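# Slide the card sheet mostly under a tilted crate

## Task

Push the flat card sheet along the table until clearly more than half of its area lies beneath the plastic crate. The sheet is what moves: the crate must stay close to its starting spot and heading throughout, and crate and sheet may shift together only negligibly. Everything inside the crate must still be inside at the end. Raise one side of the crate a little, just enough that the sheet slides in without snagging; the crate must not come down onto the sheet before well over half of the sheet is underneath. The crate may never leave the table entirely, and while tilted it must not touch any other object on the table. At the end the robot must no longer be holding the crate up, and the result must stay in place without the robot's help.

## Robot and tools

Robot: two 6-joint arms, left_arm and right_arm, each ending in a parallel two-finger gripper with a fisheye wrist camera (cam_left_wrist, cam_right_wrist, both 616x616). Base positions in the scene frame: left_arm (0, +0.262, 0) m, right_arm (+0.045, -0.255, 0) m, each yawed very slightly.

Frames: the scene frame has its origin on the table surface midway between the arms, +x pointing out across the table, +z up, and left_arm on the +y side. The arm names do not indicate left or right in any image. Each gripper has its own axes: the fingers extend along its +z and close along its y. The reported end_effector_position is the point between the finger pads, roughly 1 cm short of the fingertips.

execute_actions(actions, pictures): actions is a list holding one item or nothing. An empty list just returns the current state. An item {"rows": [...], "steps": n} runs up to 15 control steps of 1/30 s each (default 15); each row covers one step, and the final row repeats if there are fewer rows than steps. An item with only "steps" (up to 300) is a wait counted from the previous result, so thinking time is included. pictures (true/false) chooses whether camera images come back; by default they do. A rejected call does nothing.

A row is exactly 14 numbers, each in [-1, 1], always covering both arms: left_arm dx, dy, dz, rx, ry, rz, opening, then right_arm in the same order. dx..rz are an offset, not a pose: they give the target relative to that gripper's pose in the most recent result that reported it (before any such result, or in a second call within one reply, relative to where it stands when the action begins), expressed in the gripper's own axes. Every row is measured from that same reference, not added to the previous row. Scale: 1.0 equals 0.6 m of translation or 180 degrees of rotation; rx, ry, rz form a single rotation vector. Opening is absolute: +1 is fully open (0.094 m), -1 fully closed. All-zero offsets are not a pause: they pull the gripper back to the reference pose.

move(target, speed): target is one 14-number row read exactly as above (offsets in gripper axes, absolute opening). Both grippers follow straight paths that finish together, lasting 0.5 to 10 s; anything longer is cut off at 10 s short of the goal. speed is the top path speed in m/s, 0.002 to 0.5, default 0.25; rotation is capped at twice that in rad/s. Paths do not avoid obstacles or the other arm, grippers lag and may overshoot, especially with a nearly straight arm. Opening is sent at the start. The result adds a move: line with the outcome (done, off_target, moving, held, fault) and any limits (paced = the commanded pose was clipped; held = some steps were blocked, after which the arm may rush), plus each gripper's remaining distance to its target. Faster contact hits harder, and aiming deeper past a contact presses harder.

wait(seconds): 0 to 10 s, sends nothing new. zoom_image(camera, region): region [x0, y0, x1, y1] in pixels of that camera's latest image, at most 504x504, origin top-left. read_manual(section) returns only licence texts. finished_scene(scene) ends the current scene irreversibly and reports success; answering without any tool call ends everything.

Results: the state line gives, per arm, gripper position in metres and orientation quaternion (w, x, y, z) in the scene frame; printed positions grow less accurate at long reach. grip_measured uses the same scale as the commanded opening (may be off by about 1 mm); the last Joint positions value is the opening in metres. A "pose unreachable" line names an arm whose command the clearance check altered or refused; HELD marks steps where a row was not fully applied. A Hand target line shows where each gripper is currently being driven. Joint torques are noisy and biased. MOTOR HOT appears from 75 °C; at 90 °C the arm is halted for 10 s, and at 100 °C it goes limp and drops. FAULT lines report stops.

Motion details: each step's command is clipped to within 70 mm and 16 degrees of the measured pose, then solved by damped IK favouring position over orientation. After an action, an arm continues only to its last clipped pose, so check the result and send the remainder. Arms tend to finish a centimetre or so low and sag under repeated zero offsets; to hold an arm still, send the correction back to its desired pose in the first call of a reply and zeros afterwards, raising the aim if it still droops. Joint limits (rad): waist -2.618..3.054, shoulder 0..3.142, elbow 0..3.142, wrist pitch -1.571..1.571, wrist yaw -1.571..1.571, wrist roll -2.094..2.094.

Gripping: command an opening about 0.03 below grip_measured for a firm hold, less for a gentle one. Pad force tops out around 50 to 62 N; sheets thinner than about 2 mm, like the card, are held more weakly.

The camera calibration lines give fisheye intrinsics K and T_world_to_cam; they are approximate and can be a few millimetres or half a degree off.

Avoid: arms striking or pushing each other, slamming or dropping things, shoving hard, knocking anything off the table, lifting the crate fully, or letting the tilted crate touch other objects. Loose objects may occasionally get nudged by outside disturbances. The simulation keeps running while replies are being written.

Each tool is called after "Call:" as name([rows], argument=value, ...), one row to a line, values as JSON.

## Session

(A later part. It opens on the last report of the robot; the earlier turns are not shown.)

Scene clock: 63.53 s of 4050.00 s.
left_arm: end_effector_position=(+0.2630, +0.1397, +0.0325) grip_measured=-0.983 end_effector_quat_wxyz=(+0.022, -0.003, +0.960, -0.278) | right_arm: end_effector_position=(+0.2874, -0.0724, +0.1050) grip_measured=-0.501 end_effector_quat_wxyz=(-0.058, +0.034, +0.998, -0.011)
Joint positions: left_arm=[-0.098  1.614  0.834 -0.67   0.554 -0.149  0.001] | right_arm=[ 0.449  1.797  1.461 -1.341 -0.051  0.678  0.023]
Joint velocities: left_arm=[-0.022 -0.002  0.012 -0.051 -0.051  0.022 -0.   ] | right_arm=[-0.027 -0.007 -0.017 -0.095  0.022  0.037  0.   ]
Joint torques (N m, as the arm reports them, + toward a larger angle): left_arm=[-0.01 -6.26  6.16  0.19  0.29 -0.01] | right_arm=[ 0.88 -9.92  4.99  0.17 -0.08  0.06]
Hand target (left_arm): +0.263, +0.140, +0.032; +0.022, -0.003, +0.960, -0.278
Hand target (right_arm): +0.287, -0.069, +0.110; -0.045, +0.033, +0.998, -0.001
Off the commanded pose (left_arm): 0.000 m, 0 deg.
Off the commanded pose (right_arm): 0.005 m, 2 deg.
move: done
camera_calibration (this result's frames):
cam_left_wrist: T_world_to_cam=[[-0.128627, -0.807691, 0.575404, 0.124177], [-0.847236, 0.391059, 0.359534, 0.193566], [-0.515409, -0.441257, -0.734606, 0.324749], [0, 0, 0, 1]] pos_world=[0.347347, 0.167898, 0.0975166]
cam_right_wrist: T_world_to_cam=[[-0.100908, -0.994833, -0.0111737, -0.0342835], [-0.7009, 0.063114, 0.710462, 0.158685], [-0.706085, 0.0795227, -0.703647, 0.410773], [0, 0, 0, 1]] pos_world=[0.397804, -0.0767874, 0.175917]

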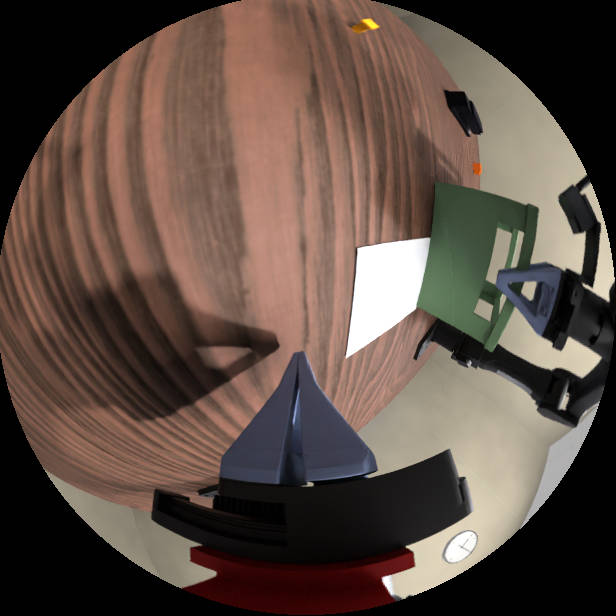

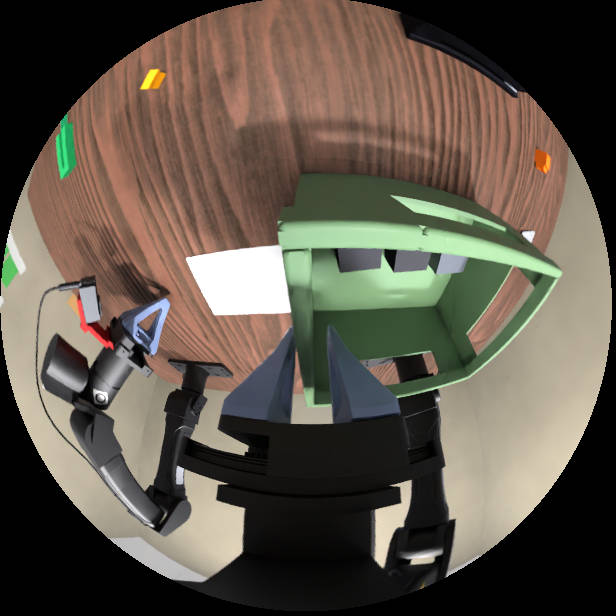

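Call:
move(target=[0,0,0,0,0,0,-1,0.015,0,0.008,0,0,0,-1], speed=0.05)

Call:
move(target=[0,0,0,0,0,0,-1,0,-0.02,-0.085,-0.04,0,0,-1], speed=0.05)

Scene clock: 67.43 s of 4050.00 s.
left_arm: end_effector_position=(+0.2630, +0.1397, +0.0325) grip_measured=-0.983 end_effector_quat_wxyz=(+0.022, -0.003, +0.960, -0.278) | right_arm: end_effector_position=(+0.2877, -0.0704, +0.1040) grip_measured=-0.867 end_effector_quat_wxyz=(-0.053, +0.033, +0.998, -0.004)
Joint positions: left_arm=[-0.098  1.614  0.834 -0.67   0.554 -0.149  0.001] | right_arm=[ 0.45   1.787  1.446 -1.319 -0.057  0.678  0.006]
Joint velocities: left_arm=[ 0.012  0.007 -0.002 -0.037  0.037 -0.022 -0.001] | right_arm=[ 0.017  0.017 -0.007  0.022  0.007 -0.007 -0.   ]
Joint torques (N m, as the arm reports them, + toward a larger angle): left_arm=[-0.01 -6.27  6.16  0.19  0.29 -0.01] | right_arm=[ 1.39 -8.97  3.16  0.05 -0.05  0.17]
Hand target (left_arm): +0.263, +0.140, +0.032; +0.022, -0.003, +0.960, -0.278
Hand target (right_arm): +0.278, -0.072, +0.101; -0.058, +0.034, +0.998, -0.012
Off the commanded pose (left_arm): 0.000 m, 0 deg.
Off the commanded pose (right_arm): 0.010 m, 1 deg.
After step 90, 0.20 s passed at rest.
move: done
camera_calibration (this result's frames):
cam_left_wrist: T_world_to_cam=[[-0.128627, -0.807691, 0.575404, 0.124177], [-0.847236, 0.391059, 0.359534, 0.193566], [-0.515409, -0.441257, -0.734606, 0.324749], [0, 0, 0, 1]] pos_world=[0.347347, 0.167898, 0.0975166]
cam_right_wrist: T_world_to_cam=[[-0.100552, -0.99458, -0.0264632, -0.0307441], [-0.70793, 0.0528321, 0.704304, 0.161495], [-0.699089, 0.0895535, -0.709405, 0.409441], [0, 0, 0, 1]] pos_world=[0.397471, -0.0757765, 0.175904]

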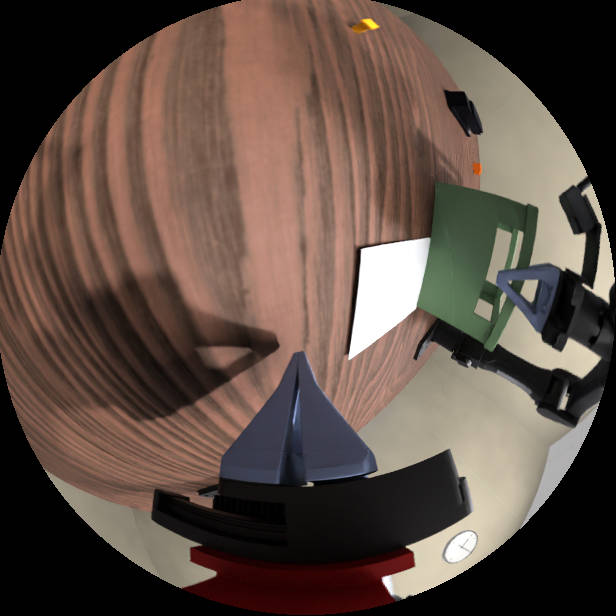

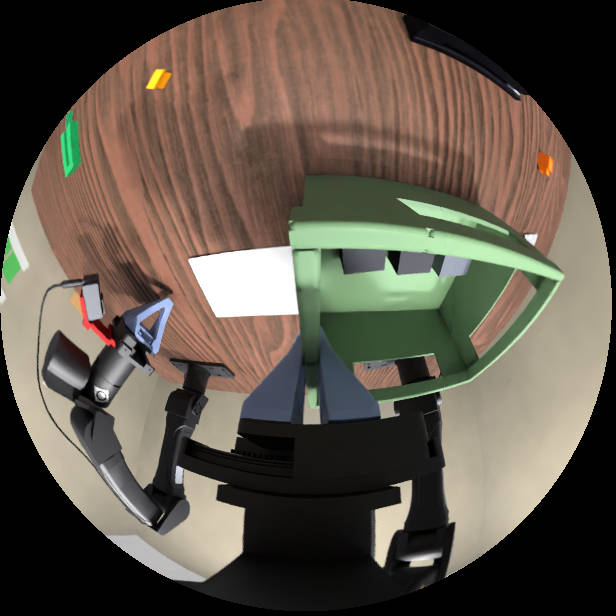

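Scene clock: 69.00 s of 4050.00 s.
left_arm: end_effector_position=(+0.2630, +0.1397, +0.0325) grip_measured=-0.983 end_effector_quat_wxyz=(+0.022, -0.003, +0.960, -0.278) | right_arm: end_effector_position=(+0.2922, -0.0812, +0.1258) grip_measured=-0.867 end_effector_quat_wxyz=(-0.067, +0.037, +0.996, +0.039)
Joint positions: left_arm=[-0.098  1.614  0.834 -0.67   0.554 -0.149  0.001] | right_arm=[ 0.365  1.752  1.486 -1.378 -0.138  0.598  0.006]
Joint velocities: left_arm=[-0.017 -0.012 -0.002  0.022  0.007 -0.022 -0.002] | right_arm=[-0.012  0.012 -0.017 -0.095  0.007 -0.007  0.   ]
Joint torques (N m, as the arm reports them, + toward a larger angle): left_arm=[-0.02 -6.26  6.16  0.19  0.29 -0.01] | right_arm=[ -0.9  -11.51   9.88  -0.51  -0.25  -0.13]
Hand target (left_arm): +0.263, +0.140, +0.032; +0.022, -0.003, +0.960, -0.278
Hand target (right_arm): +0.292, -0.083, +0.153; -0.050, +0.037, +0.996, +0.059
Off the commanded pose (left_arm): 0.000 m, 0 deg.
Off the commanded pose (right_arm): 0.029 m, 3 deg.
move: off_target (right_arm)
camera_calibration (this result's frames):
cam_left_wrist: T_world_to_cam=[[-0.128627, -0.807691, 0.575404, 0.124177], [-0.847236, 0.391059, 0.359534, 0.193566], [-0.515409, -0.441257, -0.734606, 0.324749], [0, 0, 0, 1]] pos_world=[0.347347, 0.167898, 0.0975166]
cam_right_wrist: T_world_to_cam=[[-0.113895, -0.987479, -0.109149, -0.0256112], [-0.688922, -0.000658525, 0.724835, 0.137423], [-0.715831, 0.15775, -0.680221, 0.435785], [0, 0, 0, 1]] pos_world=[0.403705, -0.0939452, 0.194026]

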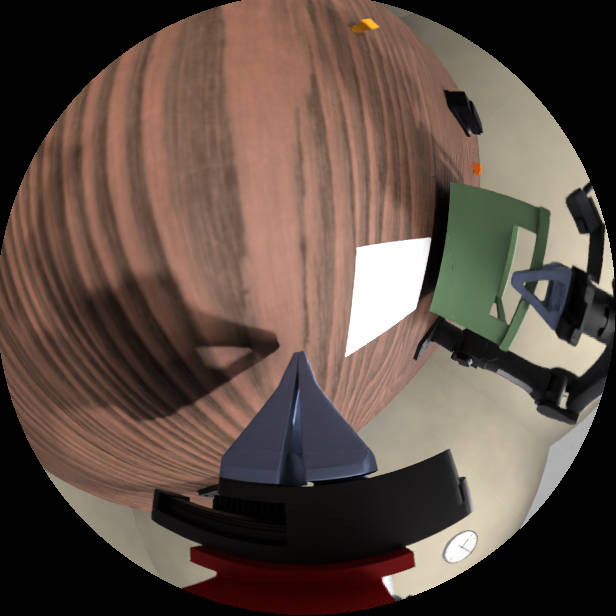

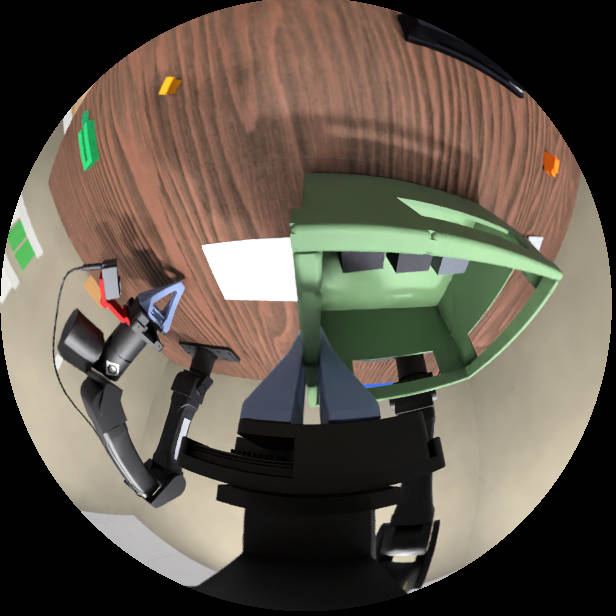

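Call:
move(target=[0,-0.137,0.079,0,0,0,-1,0,0,-0.04,0,0,0,-1], speed=0.1)

Call:
move(target=[0,0.027,0.047,0,0,0,-1,0,0,-0.03,0,0,0,-1], speed=0.05)

Call:
move(target=[0.005,-0.063,0.062,0,0,0,-1,0,0,-0.03,0,0,0,-1], speed=0.04)

Scene clock: 72.87 s of 4050.00 s.
left_arm: end_effector_position=(+0.2545, +0.0499, +0.0321) grip_measured=-0.983 end_effector_quat_wxyz=(+0.005, -0.004, +0.960, -0.278) | right_arm: end_effector_position=(+0.2941, -0.0824, +0.1282) grip_measured=-0.866 end_effector_quat_wxyz=(-0.076, +0.036, +0.996, +0.030)
Joint positions: left_arm=[-0.426  1.659  0.872 -0.51   0.5   -0.516  0.001] | right_arm=[ 0.362  1.779  1.527 -1.416 -0.131  0.593  0.006]
Joint velocities: left_arm=[ 0.002  0.007  0.002 -0.037 -0.095 -0.066  0.001] | right_arm=[-0.012  0.007 -0.002 -0.007 -0.022 -0.051 -0.   ]
Joint torques (N m, as the arm reports them, + toward a larger angle): left_arm=[-0.63 -6.06  8.44  0.63  0.2  -0.07] | right_arm=[-0.59 -9.3  10.36 -0.61 -0.18 -0.05]
Hand target (left_arm): +0.264, +0.044, +0.036; +0.018, -0.002, +0.960, -0.281
Hand target (right_arm): +0.295, -0.084, +0.149; -0.067, +0.037, +0.996, +0.039
Off the commanded pose (left_arm): 0.012 m, 2 deg.
Off the commanded pose (right_arm): 0.021 m, 1 deg.
move: off_target (left_arm, right_arm)
camera_calibration (this result's frames):
cam_left_wrist: T_world_to_cam=[[-0.114688, -0.806804, 0.57958, 0.0470409], [-0.831964, 0.396825, 0.387769, 0.216561], [-0.542846, -0.437718, -0.716744, 0.286753], [0, 0, 0, 1]] pos_world=[0.341229, 0.0775328, 0.0942886]
cam_right_wrist: T_world_to_cam=[[-0.113127, -0.989524, -0.0896903, -0.0292002], [-0.676645, 0.0106252, 0.736232, 0.132786], [-0.727567, 0.143976, -0.670759, 0.440082], [0, 0, 0, 1]] pos_world=[0.406735, -0.0936665, 0.194809]

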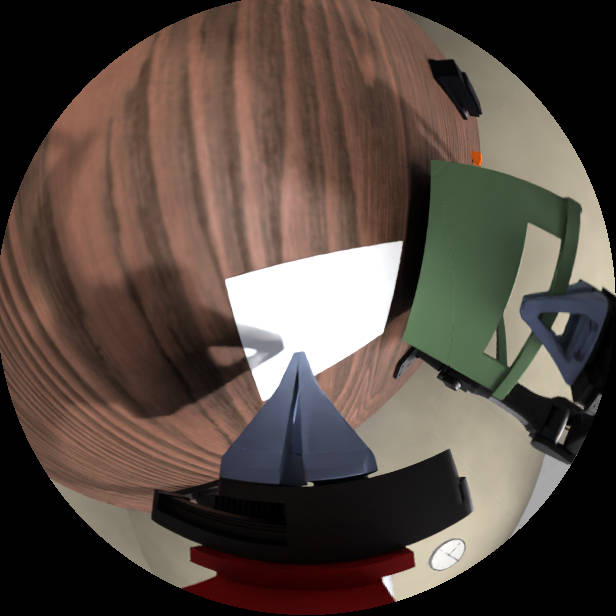

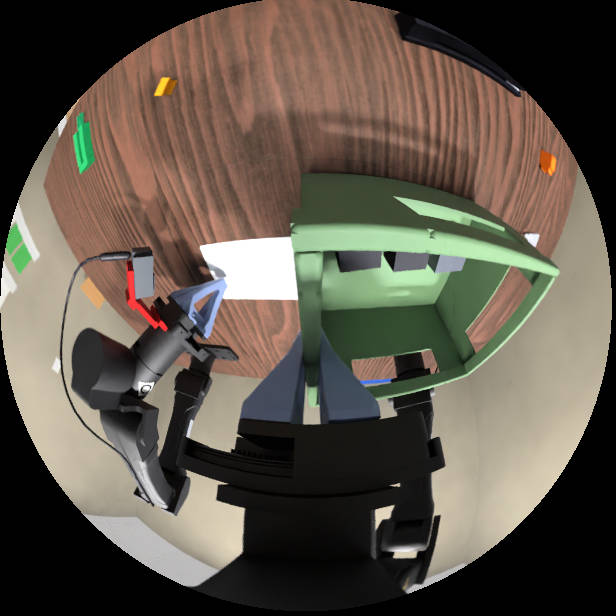

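Scene clock: 73.87 s of 4050.00 s.
left_arm: end_effector_position=(+0.2578, +0.0456, +0.0184) grip_measured=-0.984 end_effector_quat_wxyz=(+0.013, +0.000, +0.957, -0.290) | right_arm: end_effector_position=(+0.2960, -0.0809, +0.1264) grip_measured=-0.866 end_effector_quat_wxyz=(-0.083, +0.037, +0.996, +0.026)
Joint positions: left_arm=[-0.426  1.696  0.835 -0.409  0.515 -0.516  0.001] | right_arm=[ 0.362  1.803  1.547 -1.428 -0.133  0.594  0.006]
Joint velocities: left_arm=[-0.007  0.007 -0.017  0.095  0.007 -0.007 -0.   ] | right_arm=[ 0.007 -0.012 -0.017  0.007 -0.037 -0.051 -0.001]
Joint torques (N m, as the arm reports them, + toward a larger angle): left_arm=[-0.21 -4.25  4.02  0.82  0.11 -0.02] | right_arm=[-0.47 -9.26  9.95 -0.68 -0.08 -0.08]
Hand target (left_arm): +0.254, +0.050, +0.001; +0.005, -0.004, +0.961, -0.278
Hand target (right_arm): +0.296, -0.084, +0.145; -0.075, +0.037, +0.996, +0.030
Off the commanded pose (left_arm): 0.019 m, 2 deg.
Off the commanded pose (right_arm): 0.020 m, 1 deg.
move: off_target (left_arm, right_arm)
camera_calibration (this result's frames):
cam_left_wrist: T_world_to_cam=[[-0.12835, -0.791649, 0.597342, 0.0544422], [-0.836927, 0.409603, 0.363014, 0.22744], [-0.532053, -0.453339, -0.715125, 0.274781], [0, 0, 0, 1]] pos_world=[0.343536, 0.0745077, 0.0814181]
cam_right_wrist: T_world_to_cam=[[-0.11494, -0.989997, -0.0818232, -0.028195], [-0.665893, 0.0156637, 0.745883, 0.131355], [-0.73714, 0.140217, -0.661032, 0.441314], [0, 0, 0, 1]] pos_world=[0.409538, -0.0918503, 0.19144]

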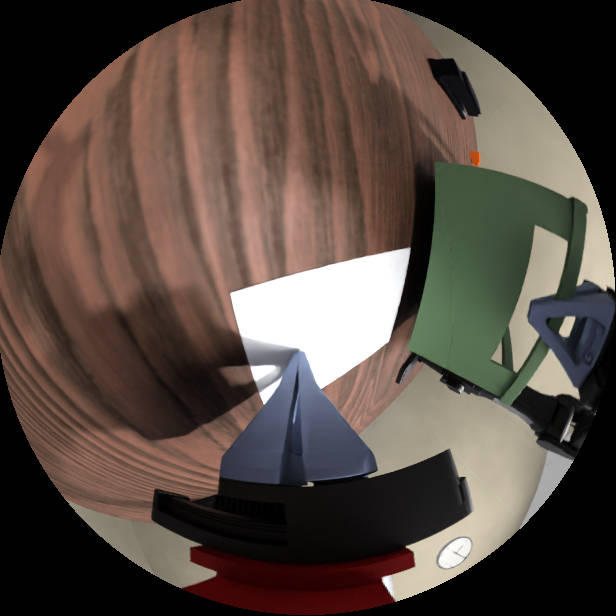

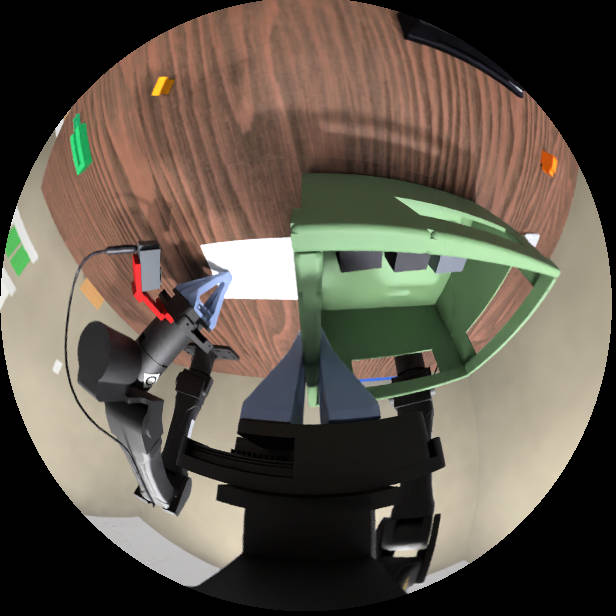

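Scene clock: 75.50 s of 4050.00 s.
left_arm: end_effector_position=(+0.2546, -0.0034, +0.0191) grip_measured=-0.984 end_effector_quat_wxyz=(+0.013, +0.001, +0.952, -0.305) | right_arm: end_effector_position=(+0.2982, -0.0789, +0.1248) grip_measured=-0.866 end_effector_quat_wxyz=(-0.089, +0.039, +0.995, +0.024)
Joint positions: left_arm=[-0.567  1.751  0.878 -0.304  0.493 -0.675  0.001] | right_arm=[ 0.362  1.827  1.57  -1.439 -0.136  0.597  0.006]
Joint velocities: left_arm=[-0.007  0.007  0.022 -0.051  0.11  -0.037  0.001] | right_arm=[ 0.007 -0.007 -0.022  0.022 -0.051 -0.11   0.001]
Joint torques (N m, as the arm reports them, + toward a larger angle): left_arm=[-1.62 -4.88  7.24  0.77  0.01 -0.05] | right_arm=[-0.53 -9.49  9.93 -0.75 -0.08 -0.06]
Hand target (left_arm): +0.255, -0.006, +0.008; +0.011, +0.000, +0.957, -0.291
Hand target (right_arm): +0.299, -0.082, +0.143; -0.082, +0.037, +0.996, +0.027
Off the commanded pose (left_arm): 0.011 m, 2 deg.
Off the commanded pose (right_arm): 0.020 m, 1 deg.
move: off_target (left_arm, right_arm)
camera_calibration (this result's frames):
cam_left_wrist: T_world_to_cam=[[-0.130538, -0.772691, 0.621216, 0.0149943], [-0.836657, 0.422033, 0.349131, 0.244847], [-0.531944, -0.47417, -0.701569, 0.251035], [0, 0, 0, 1]] pos_world=[0.340347, 0.0272857, 0.08132]
cam_right_wrist: T_world_to_cam=[[-0.119376, -0.989935, -0.0760156, -0.0254562], [-0.655754, 0.0211268, 0.754679, 0.130312], [-0.745477, 0.139938, -0.651676, 0.44297], [0, 0, 0, 1]] pos_world=[0.412637, -0.0899416, 0.188394]

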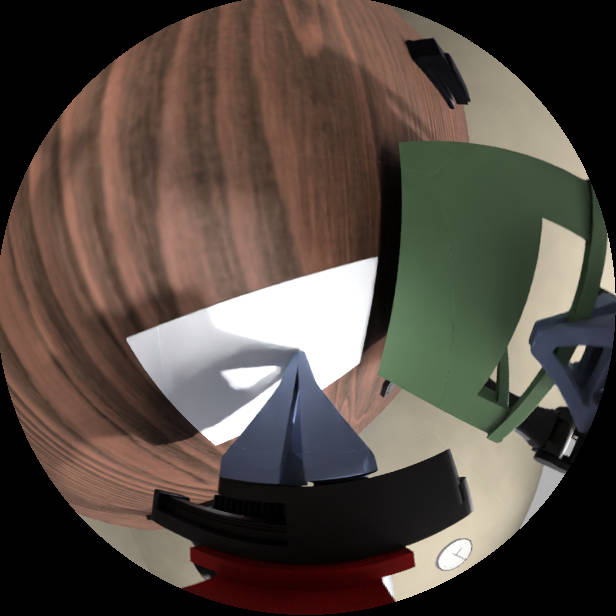

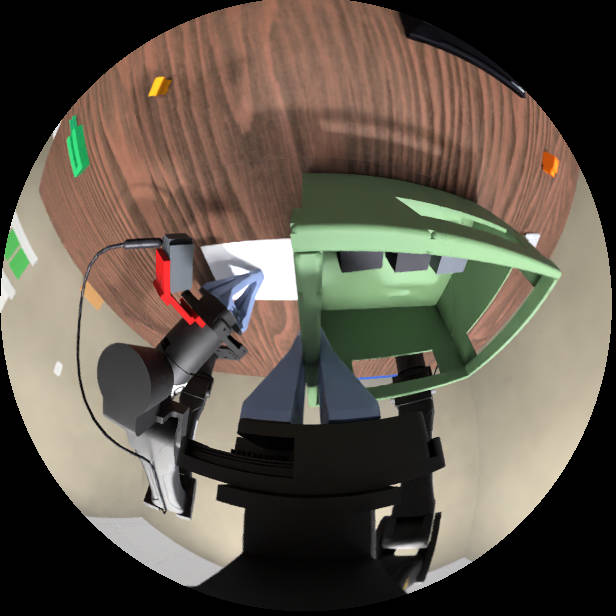

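Call:
move(target=[0,0.13,-0.115,0,0,0,-1,0.012,0,-0.035,0,-0.02,0,-1], speed=0.1)

Call:
move(target=[0,0.025,0.04,0,0,0,-1,0.005,0,-0.03,0,0,0,-1], speed=0.05)

Scene clock: 80.03 s of 4050.00 s.
left_arm: end_effector_position=(+0.2604, +0.0994, +0.0284) grip_measured=-0.984 end_effector_quat_wxyz=(+0.023, -0.003, +0.955, -0.296) | right_arm: end_effector_position=(+0.3008, -0.0775, +0.1235) grip_measured=-0.866 end_effector_quat_wxyz=(-0.078, +0.051, +0.996, +0.017)
Joint positions: left_arm=[-0.233  1.622  0.8   -0.532  0.567 -0.314  0.001] | right_arm=[ 0.375  1.825  1.566 -1.422 -0.114  0.634  0.006]
Joint velocities: left_arm=[ 0.002 -0.012 -0.012  0.007 -0.037 -0.066  0.   ] | right_arm=[-0.002  0.002 -0.002  0.037  0.007  0.007  0.   ]
Joint torques (N m, as the arm reports them, + toward a larger angle): left_arm=[ 0.65 -7.74  5.18  0.17  0.45  0.14] | right_arm=[  0.93 -12.73   7.22  -0.45   0.02  -0.05]
Hand target (left_arm): +0.254, +0.100, +0.031; +0.018, +0.001, +0.953, -0.303
Hand target (right_arm): +0.295, -0.080, +0.146; -0.058, +0.041, +0.997, +0.022
Off the commanded pose (left_arm): 0.007 m, 2 deg.
Off the commanded pose (right_arm): 0.024 m, 3 deg.
move: off_target (right_arm)
camera_calibration (this result's frames):
cam_left_wrist: T_world_to_cam=[[-0.128913, -0.785892, 0.604777, 0.0907377], [-0.84826, 0.403284, 0.343244, 0.20813], [-0.51365, -0.46876, -0.718629, 0.304434], [0, 0, 0, 1]] pos_world=[0.344618, 0.130081, 0.0924597]
cam_right_wrist: T_world_to_cam=[[-0.13931, -0.988311, -0.0619207, -0.0194713], [-0.671439, 0.0483135, 0.739484, 0.1417], [-0.727848, 0.144593, -0.670321, 0.441119], [0, 0, 0, 1]] pos_world=[0.413498, -0.0898726, 0.189701]

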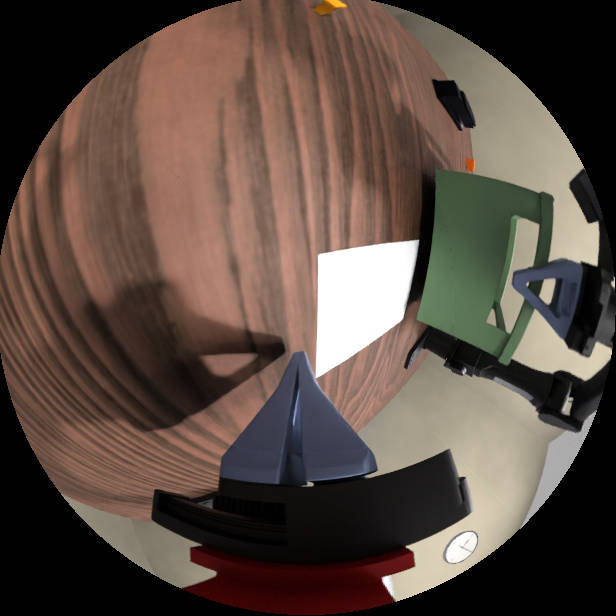

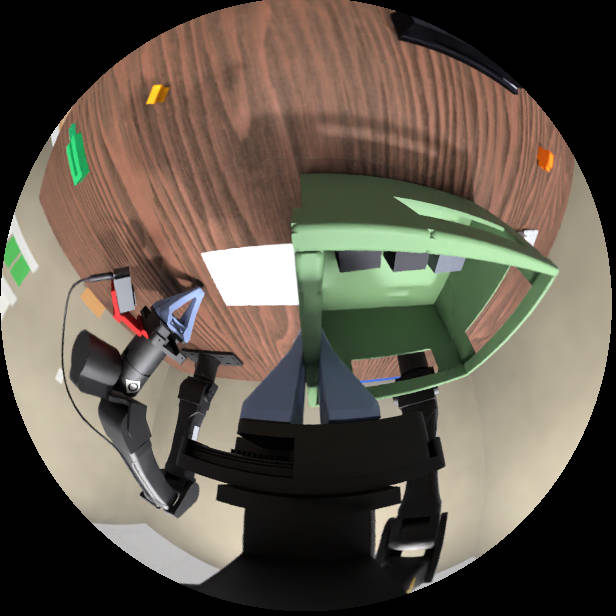

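Scene clock: 80.97 s of 4050.00 s.
left_arm: end_effector_position=(+0.2673, +0.0932, +0.0176) grip_measured=-0.984 end_effector_quat_wxyz=(+0.034, +0.003, +0.949, -0.313) | right_arm: end_effector_position=(+0.3018, -0.0762, +0.1219) grip_measured=-0.866 end_effector_quat_wxyz=(-0.082, +0.052, +0.995, +0.016)
Joint positions: left_arm=[-0.233  1.667  0.776 -0.43   0.596 -0.314  0.001] | right_arm=[ 0.375  1.84   1.577 -1.427 -0.118  0.637  0.006]
Joint velocities: left_arm=[ 0.012  0.007 -0.017  0.037  0.007 -0.037  0.   ] | right_arm=[-0.007  0.007 -0.007 -0.022  0.022 -0.022 -0.   ]
Joint torques (N m, as the arm reports them, + toward a larger angle): left_arm=[-0.13 -4.53  3.71  0.62  0.06 -0.01] | right_arm=[ 0.03 -9.49 10.06 -0.73 -0.07 -0.02]
Hand target (left_arm): +0.261, +0.099, +0.001; +0.023, -0.003, +0.955, -0.296
Hand target (right_arm): +0.300, -0.078, +0.141; -0.077, +0.051, +0.996, +0.017
Off the commanded pose (left_arm): 0.019 m, 2 deg.
Off the commanded pose (right_arm): 0.020 m, 1 deg.
move: off_target (left_arm, right_arm)
camera_calibration (this result's frames):
cam_left_wrist: T_world_to_cam=[[-0.149518, -0.763424, 0.628354, 0.0963466], [-0.853704, 0.420286, 0.307489, 0.220662], [-0.498832, -0.490453, -0.714578, 0.295358], [0, 0, 0, 1]] pos_world=[0.350119, 0.125672, 0.0826657]
cam_right_wrist: T_world_to_cam=[[-0.143242, -0.987953, -0.0585628, -0.017331], [-0.664283, 0.0521133, 0.745662, 0.140821], [-0.733627, 0.145713, -0.663746, 0.441657], [0, 0, 0, 1]] pos_world=[0.415075, -0.088816, 0.187128]

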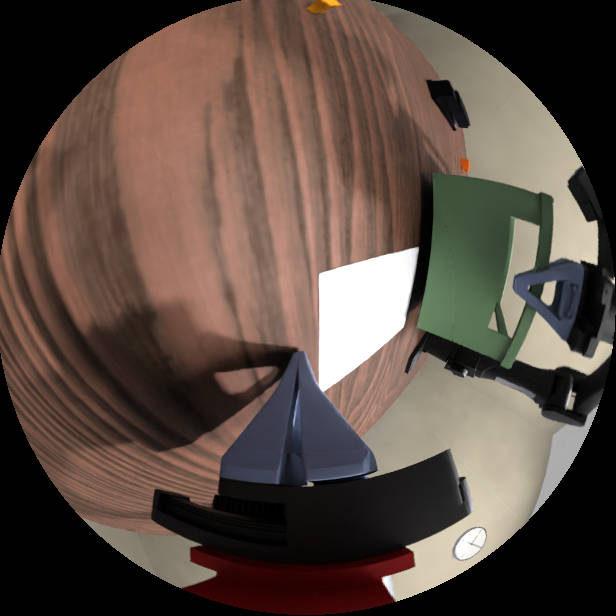

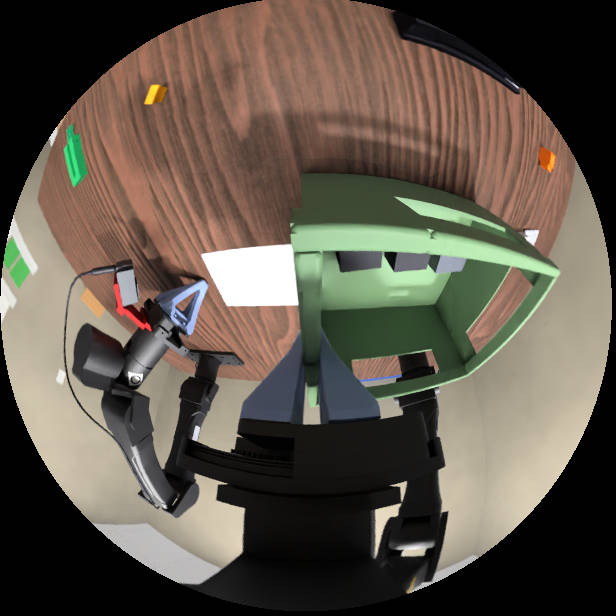

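Call:
move(target=[0.012,-0.073,0.07,0,0,0,-1,0.015,-0.006,-0.055,0,0,0,-1], speed=0.04)

Scene clock: 84.47 s of 4050.00 s.
left_arm: end_effector_position=(+0.2611, +0.0328, +0.0187) grip_measured=-0.984 end_effector_quat_wxyz=(+0.036, +0.007, +0.943, -0.330) | right_arm: end_effector_position=(+0.3022, -0.0760, +0.1299) grip_measured=-0.864 end_effector_quat_wxyz=(-0.087, +0.051, +0.995, +0.013)
Joint positions: left_arm=[-0.435  1.694  0.776 -0.257  0.564 -0.546  0.001] | right_arm=[ 0.375  1.852  1.623 -1.472 -0.118  0.633  0.006]
Joint velocities: left_arm=[-0.002 -0.017 -0.007 -0.007  0.007 -0.022 -0.   ] | right_arm=[ 0.012 -0.012 -0.012 -0.007 -0.022 -0.037  0.   ]
Joint torques (N m, as the arm reports them, + toward a larger angle): left_arm=[-1.23 -4.87  6.82  0.68  0.03 -0.07] | right_arm=[ -0.24 -10.7   10.37  -0.95  -0.09   0.06]
Hand target (left_arm): +0.261, +0.033, +0.009; +0.032, +0.004, +0.949, -0.314
Hand target (right_arm): +0.298, -0.080, +0.155; -0.081, +0.053, +0.995, +0.016
Off the commanded pose (left_arm): 0.009 m, 2 deg.
Off the commanded pose (right_arm): 0.027 m, 1 deg.
move: off_target (right_arm)
camera_calibration (this result's frames):
cam_left_wrist: T_world_to_cam=[[-0.159719, -0.739074, 0.654415, 0.0499433], [-0.852576, 0.437437, 0.285944, 0.240015], [-0.497599, -0.512268, -0.699983, 0.263515], [0, 0, 0, 1]] pos_world=[0.343733, 0.0669106, 0.0831415]
cam_right_wrist: T_world_to_cam=[[-0.139674, -0.988814, -0.0523237, -0.0185443], [-0.657508, 0.0531055, 0.751573, 0.132403], [-0.740388, 0.139378, -0.657571, 0.447927], [0, 0, 0, 1]] pos_world=[0.416106, -0.0877995, 0.194063]

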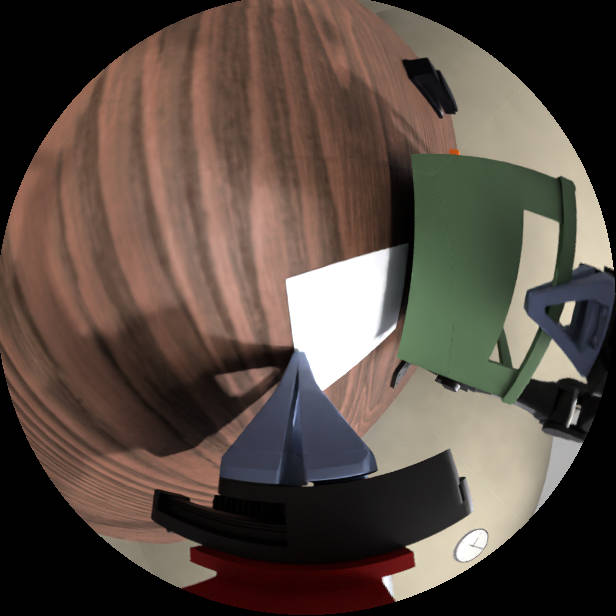

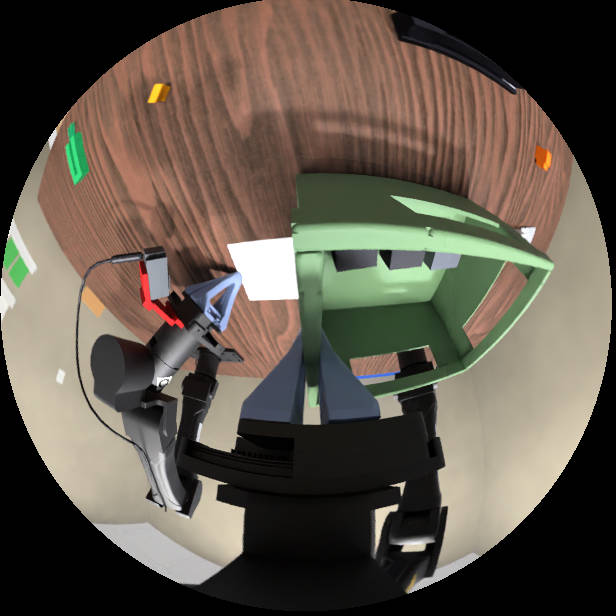

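Call:
move(target=[0,-0.072,0.07,0,0,0,-1,0.008,0,-0.03,0,0,0,-1], speed=0.04)

Scene clock: 88.30 s of 4050.00 s.
left_arm: end_effector_position=(+0.2600, -0.0247, +0.0202) grip_measured=-0.984 end_effector_quat_wxyz=(+0.034, +0.010, +0.938, -0.343) | right_arm: end_effector_position=(+0.3042, -0.0725, +0.1259) grip_measured=-0.864 end_effector_quat_wxyz=(-0.092, +0.053, +0.994, +0.016)
Joint positions: left_arm=[-0.594  1.776  0.852 -0.149  0.522 -0.72   0.001] | right_arm=[ 0.375  1.872  1.631 -1.466 -0.128  0.636  0.006]
Joint velocities: left_arm=[ 0.002 -0.002  0.007  0.022 -0.022 -0.051  0.001] | right_arm=[-0.002 -0.017 -0.002 -0.007 -0.051  0.066  0.   ]
Joint torques (N m, as the arm reports them, + toward a larger angle): left_arm=[-1.25 -5.72  7.59  0.85  0.02 -0.07] | right_arm=[  0.16 -10.36  10.05  -0.91  -0.03   0.  ]
Hand target (left_arm): +0.262, -0.027, +0.012; +0.034, +0.007, +0.943, -0.331
Hand target (right_arm): +0.300, -0.076, +0.147; -0.086, +0.051, +0.995, +0.014
Off the commanded pose (left_arm): 0.008 m, 2 deg.
Off the commanded pose (right_arm): 0.023 m, 1 deg.
move: off_target (right_arm)
camera_calibration (this result's frames):
cam_left_wrist: T_world_to_cam=[[-0.163581, -0.718926, 0.675564, 0.00737951], [-0.848265, 0.452121, 0.275742, 0.263251], [-0.503674, -0.527951, -0.683798, 0.235438], [0, 0, 0, 1]] pos_world=[0.343098, 0.0105835, 0.0834172]
cam_right_wrist: T_world_to_cam=[[-0.144986, -0.98783, -0.0563149, -0.0128572], [-0.649349, 0.0520536, 0.758707, 0.133098], [-0.746542, 0.14657, -0.648993, 0.447716], [0, 0, 0, 1]] pos_world=[0.418802, -0.0852508, 0.188859]

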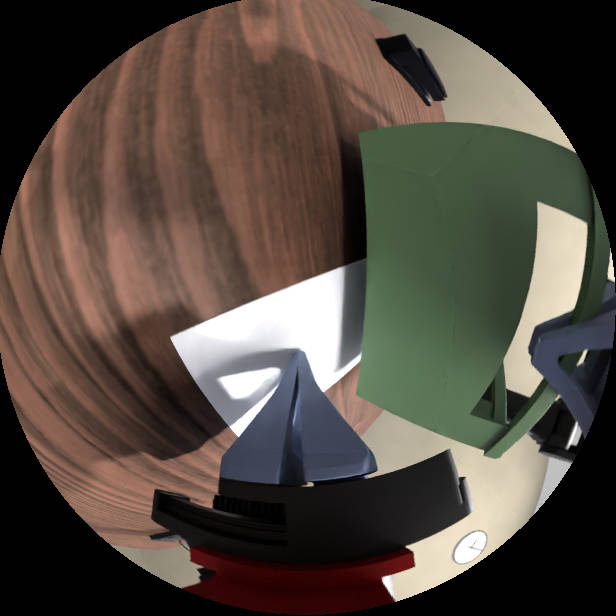

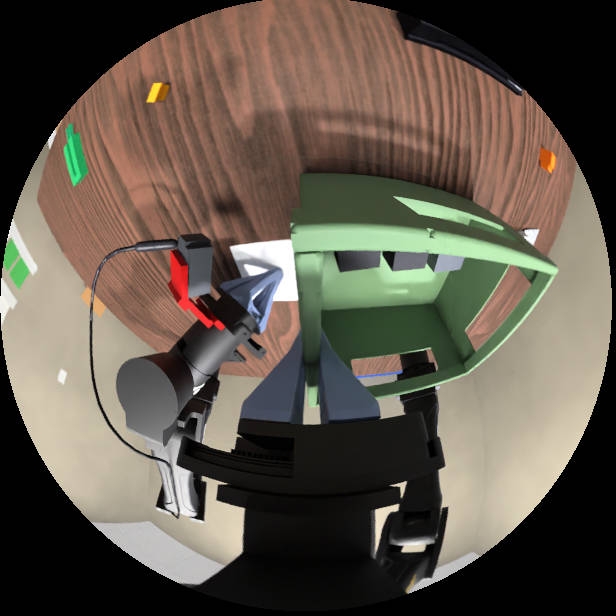

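Call:
move(target=[0,0.09,-0.105,0,0,0,-1,0.015,-0.008,-0.05,0,-0.015,0,-1], speed=0.1)

Call:
move(target=[0,0.03,0.04,0,0,0,-1,0.008,0,-0.035,0,0,0,-1], speed=0.05)

Call:
move(target=[0,-0.035,0.065,0,0,0,-1,0.008,0,-0.035,0,0,0,-1], speed=0.03)

Scene clock: 93.33 s of 4050.00 s.
left_arm: end_effector_position=(+0.2656, +0.0549, +0.0320) grip_measured=-0.984 end_effector_quat_wxyz=(+0.044, +0.005, +0.940, -0.337) | right_arm: end_effector_position=(+0.3051, -0.0723, +0.1254) grip_measured=-0.864 end_effector_quat_wxyz=(-0.089, +0.057, +0.994, +0.015)
Joint positions: left_arm=[-0.35   1.639  0.775 -0.336  0.602 -0.465  0.001] | right_arm=[ 0.376  1.87   1.628 -1.459 -0.125  0.646  0.006]
Joint velocities: left_arm=[ 0.007 -0.017  0.002  0.007  0.022  0.007  0.   ] | right_arm=[ 0.027 -0.002 -0.012  0.007 -0.007 -0.007 -0.   ]
Joint torques (N m, as the arm reports them, + toward a larger angle): left_arm=[ 0.66 -8.01  5.21  0.44  0.45  0.14] | right_arm=[  0.62 -12.74   9.81  -0.92   0.13   0.03]
Hand target (left_arm): +0.258, +0.057, +0.034; +0.037, +0.010, +0.939, -0.342
Hand target (right_arm): +0.300, -0.078, +0.155; -0.068, +0.054, +0.996, +0.015
Off the commanded pose (left_arm): 0.007 m, 1 deg.
Off the commanded pose (right_arm): 0.032 m, 2 deg.
After step 90, 0.63 s passed at rest.
move: off_target (right_arm)
camera_calibration (this result's frames):
cam_left_wrist: T_world_to_cam=[[-0.162391, -0.729719, 0.664184, 0.0581543], [-0.859624, 0.435092, 0.267846, 0.232903], [-0.484433, -0.527452, -0.697939, 0.283707], [0, 0, 0, 1]] pos_world=[0.34709, 0.0907442, 0.097003]
cam_right_wrist: T_world_to_cam=[[-0.1527, -0.986725, -0.0552754, -0.0102126], [-0.653384, 0.0588346, 0.754737, 0.136273], [-0.741466, 0.151365, -0.653694, 0.447391], [0, 0, 0, 1]] pos_world=[0.419205, -0.0858139, 0.189043]

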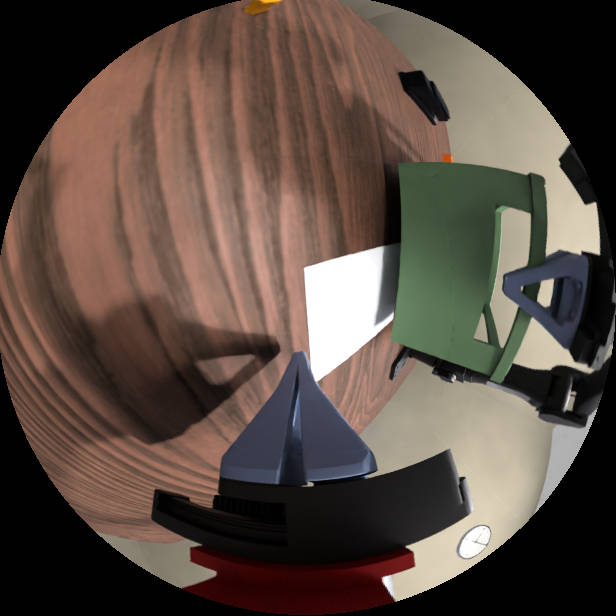

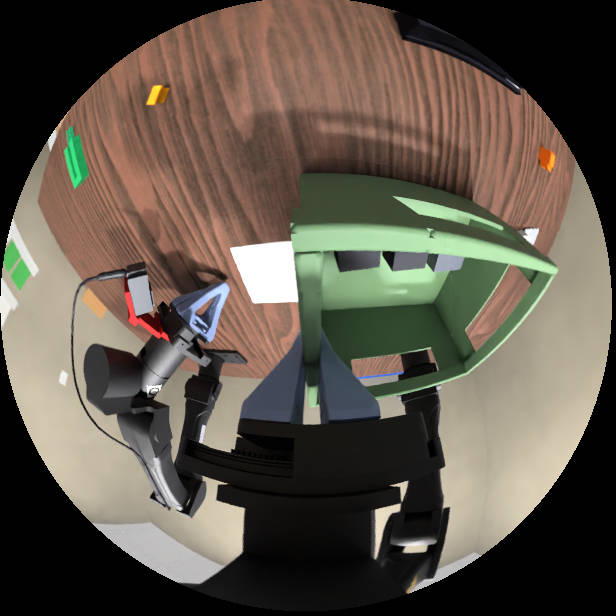

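Scene clock: 94.30 s of 4050.00 s.
left_arm: end_effector_position=(+0.2750, +0.0480, +0.0190) grip_measured=-0.984 end_effector_quat_wxyz=(+0.057, +0.014, +0.934, -0.353) | right_arm: end_effector_position=(+0.3069, -0.0714, +0.1252) grip_measured=-0.864 end_effector_quat_wxyz=(-0.092, +0.059, +0.994, +0.012)
Joint positions: left_arm=[-0.35   1.705  0.756 -0.212  0.624 -0.465  0.001] | right_arm=[ 0.376  1.886  1.646 -1.47  -0.124  0.65   0.006]
Joint velocities: left_arm=[ 0.007  0.012  0.012  0.037 -0.037 -0.037 -0.001] | right_arm=[ 0.007 -0.002 -0.012  0.022 -0.037 -0.051  0.   ]
Joint torques (N m, as the arm reports them, + toward a larger angle): left_arm=[ 0.02 -5.15  3.95  0.73  0.1   0.  ] | right_arm=[  0.04 -10.07  10.29  -0.87  -0.09  -0.02]
Hand target (left_arm): +0.268, +0.054, +0.003; +0.044, +0.006, +0.940, -0.337
Hand target (right_arm): +0.304, -0.073, +0.146; -0.088, +0.057, +0.994, +0.016
Off the commanded pose (left_arm): 0.019 m, 3 deg.
Off the commanded pose (right_arm): 0.022 m, 1 deg.
move: off_target (left_arm, right_arm)
camera_calibration (this result's frames):
cam_left_wrist: T_world_to_cam=[[-0.189024, -0.705977, 0.682544, 0.0691388], [-0.863562, 0.450403, 0.226711, 0.248612], [-0.467473, -0.546565, -0.694791, 0.271668], [0, 0, 0, 1]] pos_world=[0.354758, 0.085319, 0.0851991]
cam_right_wrist: T_world_to_cam=[[-0.156645, -0.986445, -0.0488766, -0.00864097], [-0.648142, 0.0653303, 0.758712, 0.135899], [-0.745235, 0.150527, -0.64959, 0.448996], [0, 0, 0, 1]] pos_world=[0.421336, -0.0849882, 0.188132]

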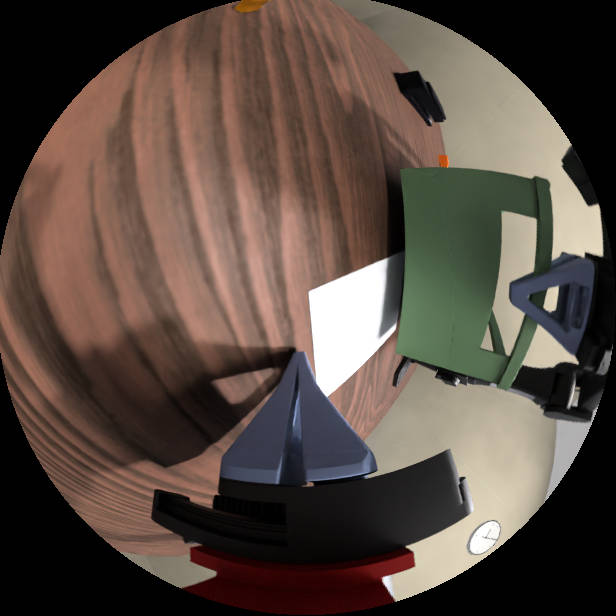

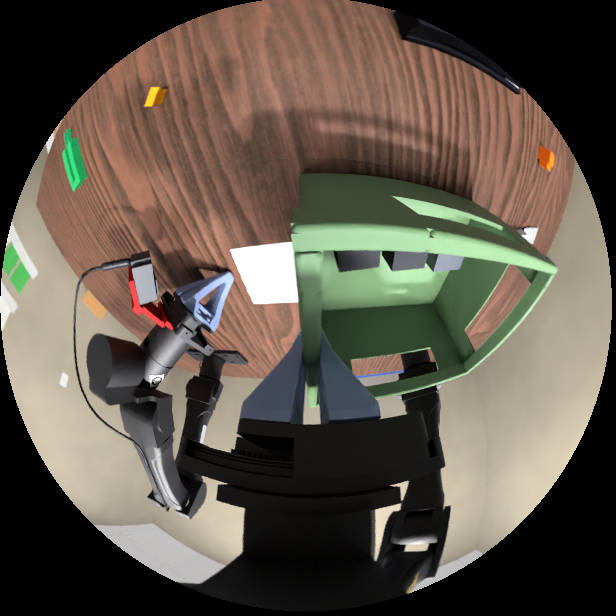

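Scene clock: 96.03 s of 4050.00 s.
left_arm: end_effector_position=(+0.2778, +0.0030, +0.0195) grip_measured=-0.984 end_effector_quat_wxyz=(+0.065, +0.025, +0.922, -0.381) | right_arm: end_effector_position=(+0.3091, -0.0704, +0.1246) grip_measured=-0.864 end_effector_quat_wxyz=(-0.095, +0.062, +0.993, +0.009)
Joint positions: left_arm=[-0.465  1.769  0.776 -0.045  0.621 -0.597  0.001] | right_arm=[ 0.376  1.903  1.666 -1.481 -0.123  0.656  0.006]
Joint velocities: left_arm=[ 0.002  0.002 -0.002 -0.037  0.007  0.022 -0.001] | right_arm=[-0.012 -0.002 -0.002 -0.051  0.022 -0.037 -0.001]
Joint torques (N m, as the arm reports them, + toward a larger angle): left_arm=[-1.11 -5.1   6.81  0.67 -0.13 -0.05] | right_arm=[  0.14 -10.23  10.25  -0.92  -0.13   0.  ]
Hand target (left_arm): +0.277, +0.007, +0.004; +0.056, +0.014, +0.933, -0.354
Hand target (right_arm): +0.306, -0.072, +0.146; -0.091, +0.059, +0.994, +0.013
Off the commanded pose (left_arm): 0.016 m, 4 deg.
Off the commanded pose (right_arm): 0.022 m, 1 deg.
move: off_target (left_arm, right_arm)
camera_calibration (this result's frames):
cam_left_wrist: T_world_to_cam=[[-0.218236, -0.659598, 0.719238, 0.0448381], [-0.85919, 0.479358, 0.178908, 0.270767], [-0.46278, -0.578919, -0.671333, 0.247145], [0, 0, 0, 1]] pos_world=[0.356799, 0.0428578, 0.0852251]
cam_right_wrist: T_world_to_cam=[[-0.162983, -0.985752, -0.0415963, -0.00621872], [-0.643164, 0.0741798, 0.762127, 0.136331], [-0.748182, 0.150967, -0.64609, 0.450657], [0, 0, 0, 1]] pos_world=[0.423843, -0.0842773, 0.187005]

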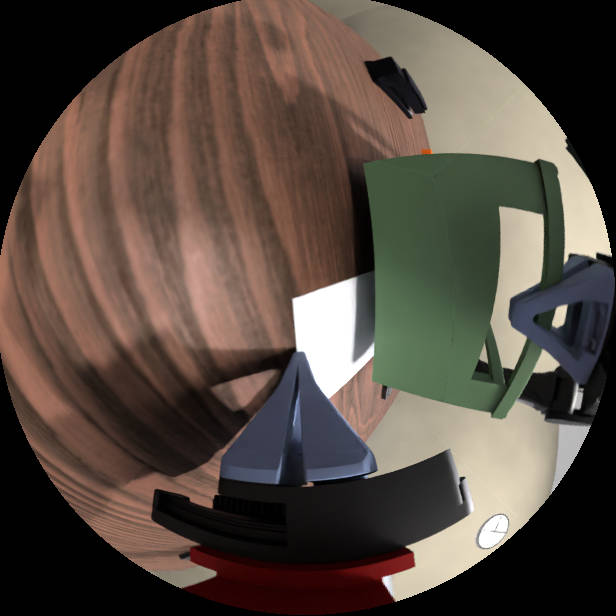

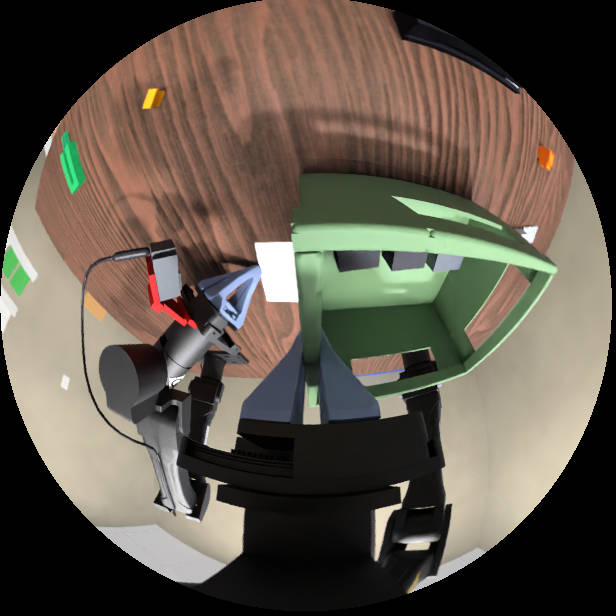

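Call:
move(target=[0.008,-0.024,0.059,0,0,0,-1,0.04,0,-0.02,0,-0.02,0,-1], speed=0.03)

Scene clock: 99.60 s of 4050.00 s.
left_arm: end_effector_position=(+0.2760, -0.0347, +0.0203) grip_measured=-0.984 end_effector_quat_wxyz=(+0.073, +0.037, +0.909, -0.408) | right_arm: end_effector_position=(+0.3007, -0.0670, +0.1171) grip_measured=-0.864 end_effector_quat_wxyz=(-0.070, +0.061, +0.996, -0.002)
Joint positions: left_arm=[-0.558  1.826  0.789  0.106  0.612 -0.697  0.001] | right_arm=[ 0.422  1.854  1.579 -1.41  -0.081  0.702  0.006]
Joint velocities: left_arm=[-0.017 -0.002 -0.002 -0.007  0.022 -0.066  0.001] | right_arm=[-0.007  0.007 -0.017 -0.022 -0.022  0.007 -0.   ]
Joint torques (N m, as the arm reports them, + toward a larger angle): left_arm=[-1.07 -5.65  6.88  0.78 -0.11 -0.04] | right_arm=[  1.17 -13.15   6.79  -0.61  -0.16   0.22]
Hand target (left_arm): +0.275, -0.031, +0.004; +0.064, +0.025, +0.922, -0.382
Hand target (right_arm): +0.289, -0.068, +0.140; -0.063, +0.063, +0.996, +0.007
Off the commanded pose (left_arm): 0.016 m, 4 deg.
Off the commanded pose (right_arm): 0.027 m, 1 deg.
move: off_target (left_arm, right_arm)
camera_calibration (this result's frames):
cam_left_wrist: T_world_to_cam=[[-0.248429, -0.612982, 0.750024, 0.0282706], [-0.853459, 0.504732, 0.129819, 0.287547], [-0.458138, -0.607864, -0.648545, 0.222279], [0, 0, 0, 1]] pos_world=[0.354268, 0.00731065, 0.0856252]
cam_right_wrist: T_world_to_cam=[[-0.155844, -0.987463, -0.025084, -0.0088032], [-0.679935, 0.0888196, 0.727873, 0.152436], [-0.71652, 0.13049, -0.685253, 0.432674], [0, 0, 0, 1]] pos_world=[0.412294, -0.0786919, 0.185317]

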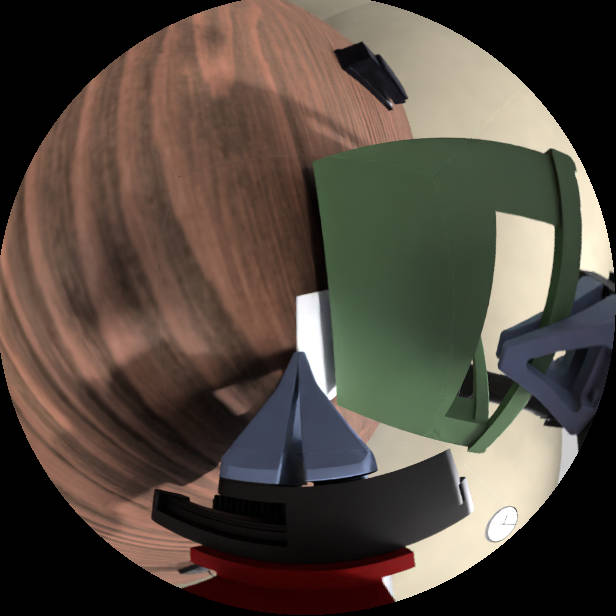

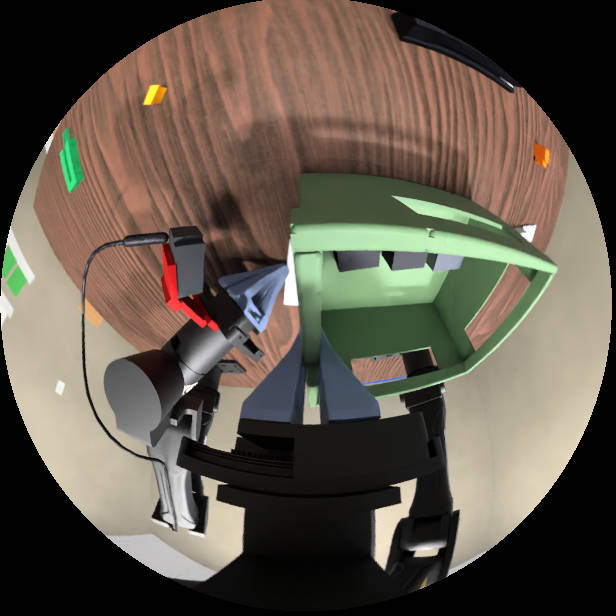

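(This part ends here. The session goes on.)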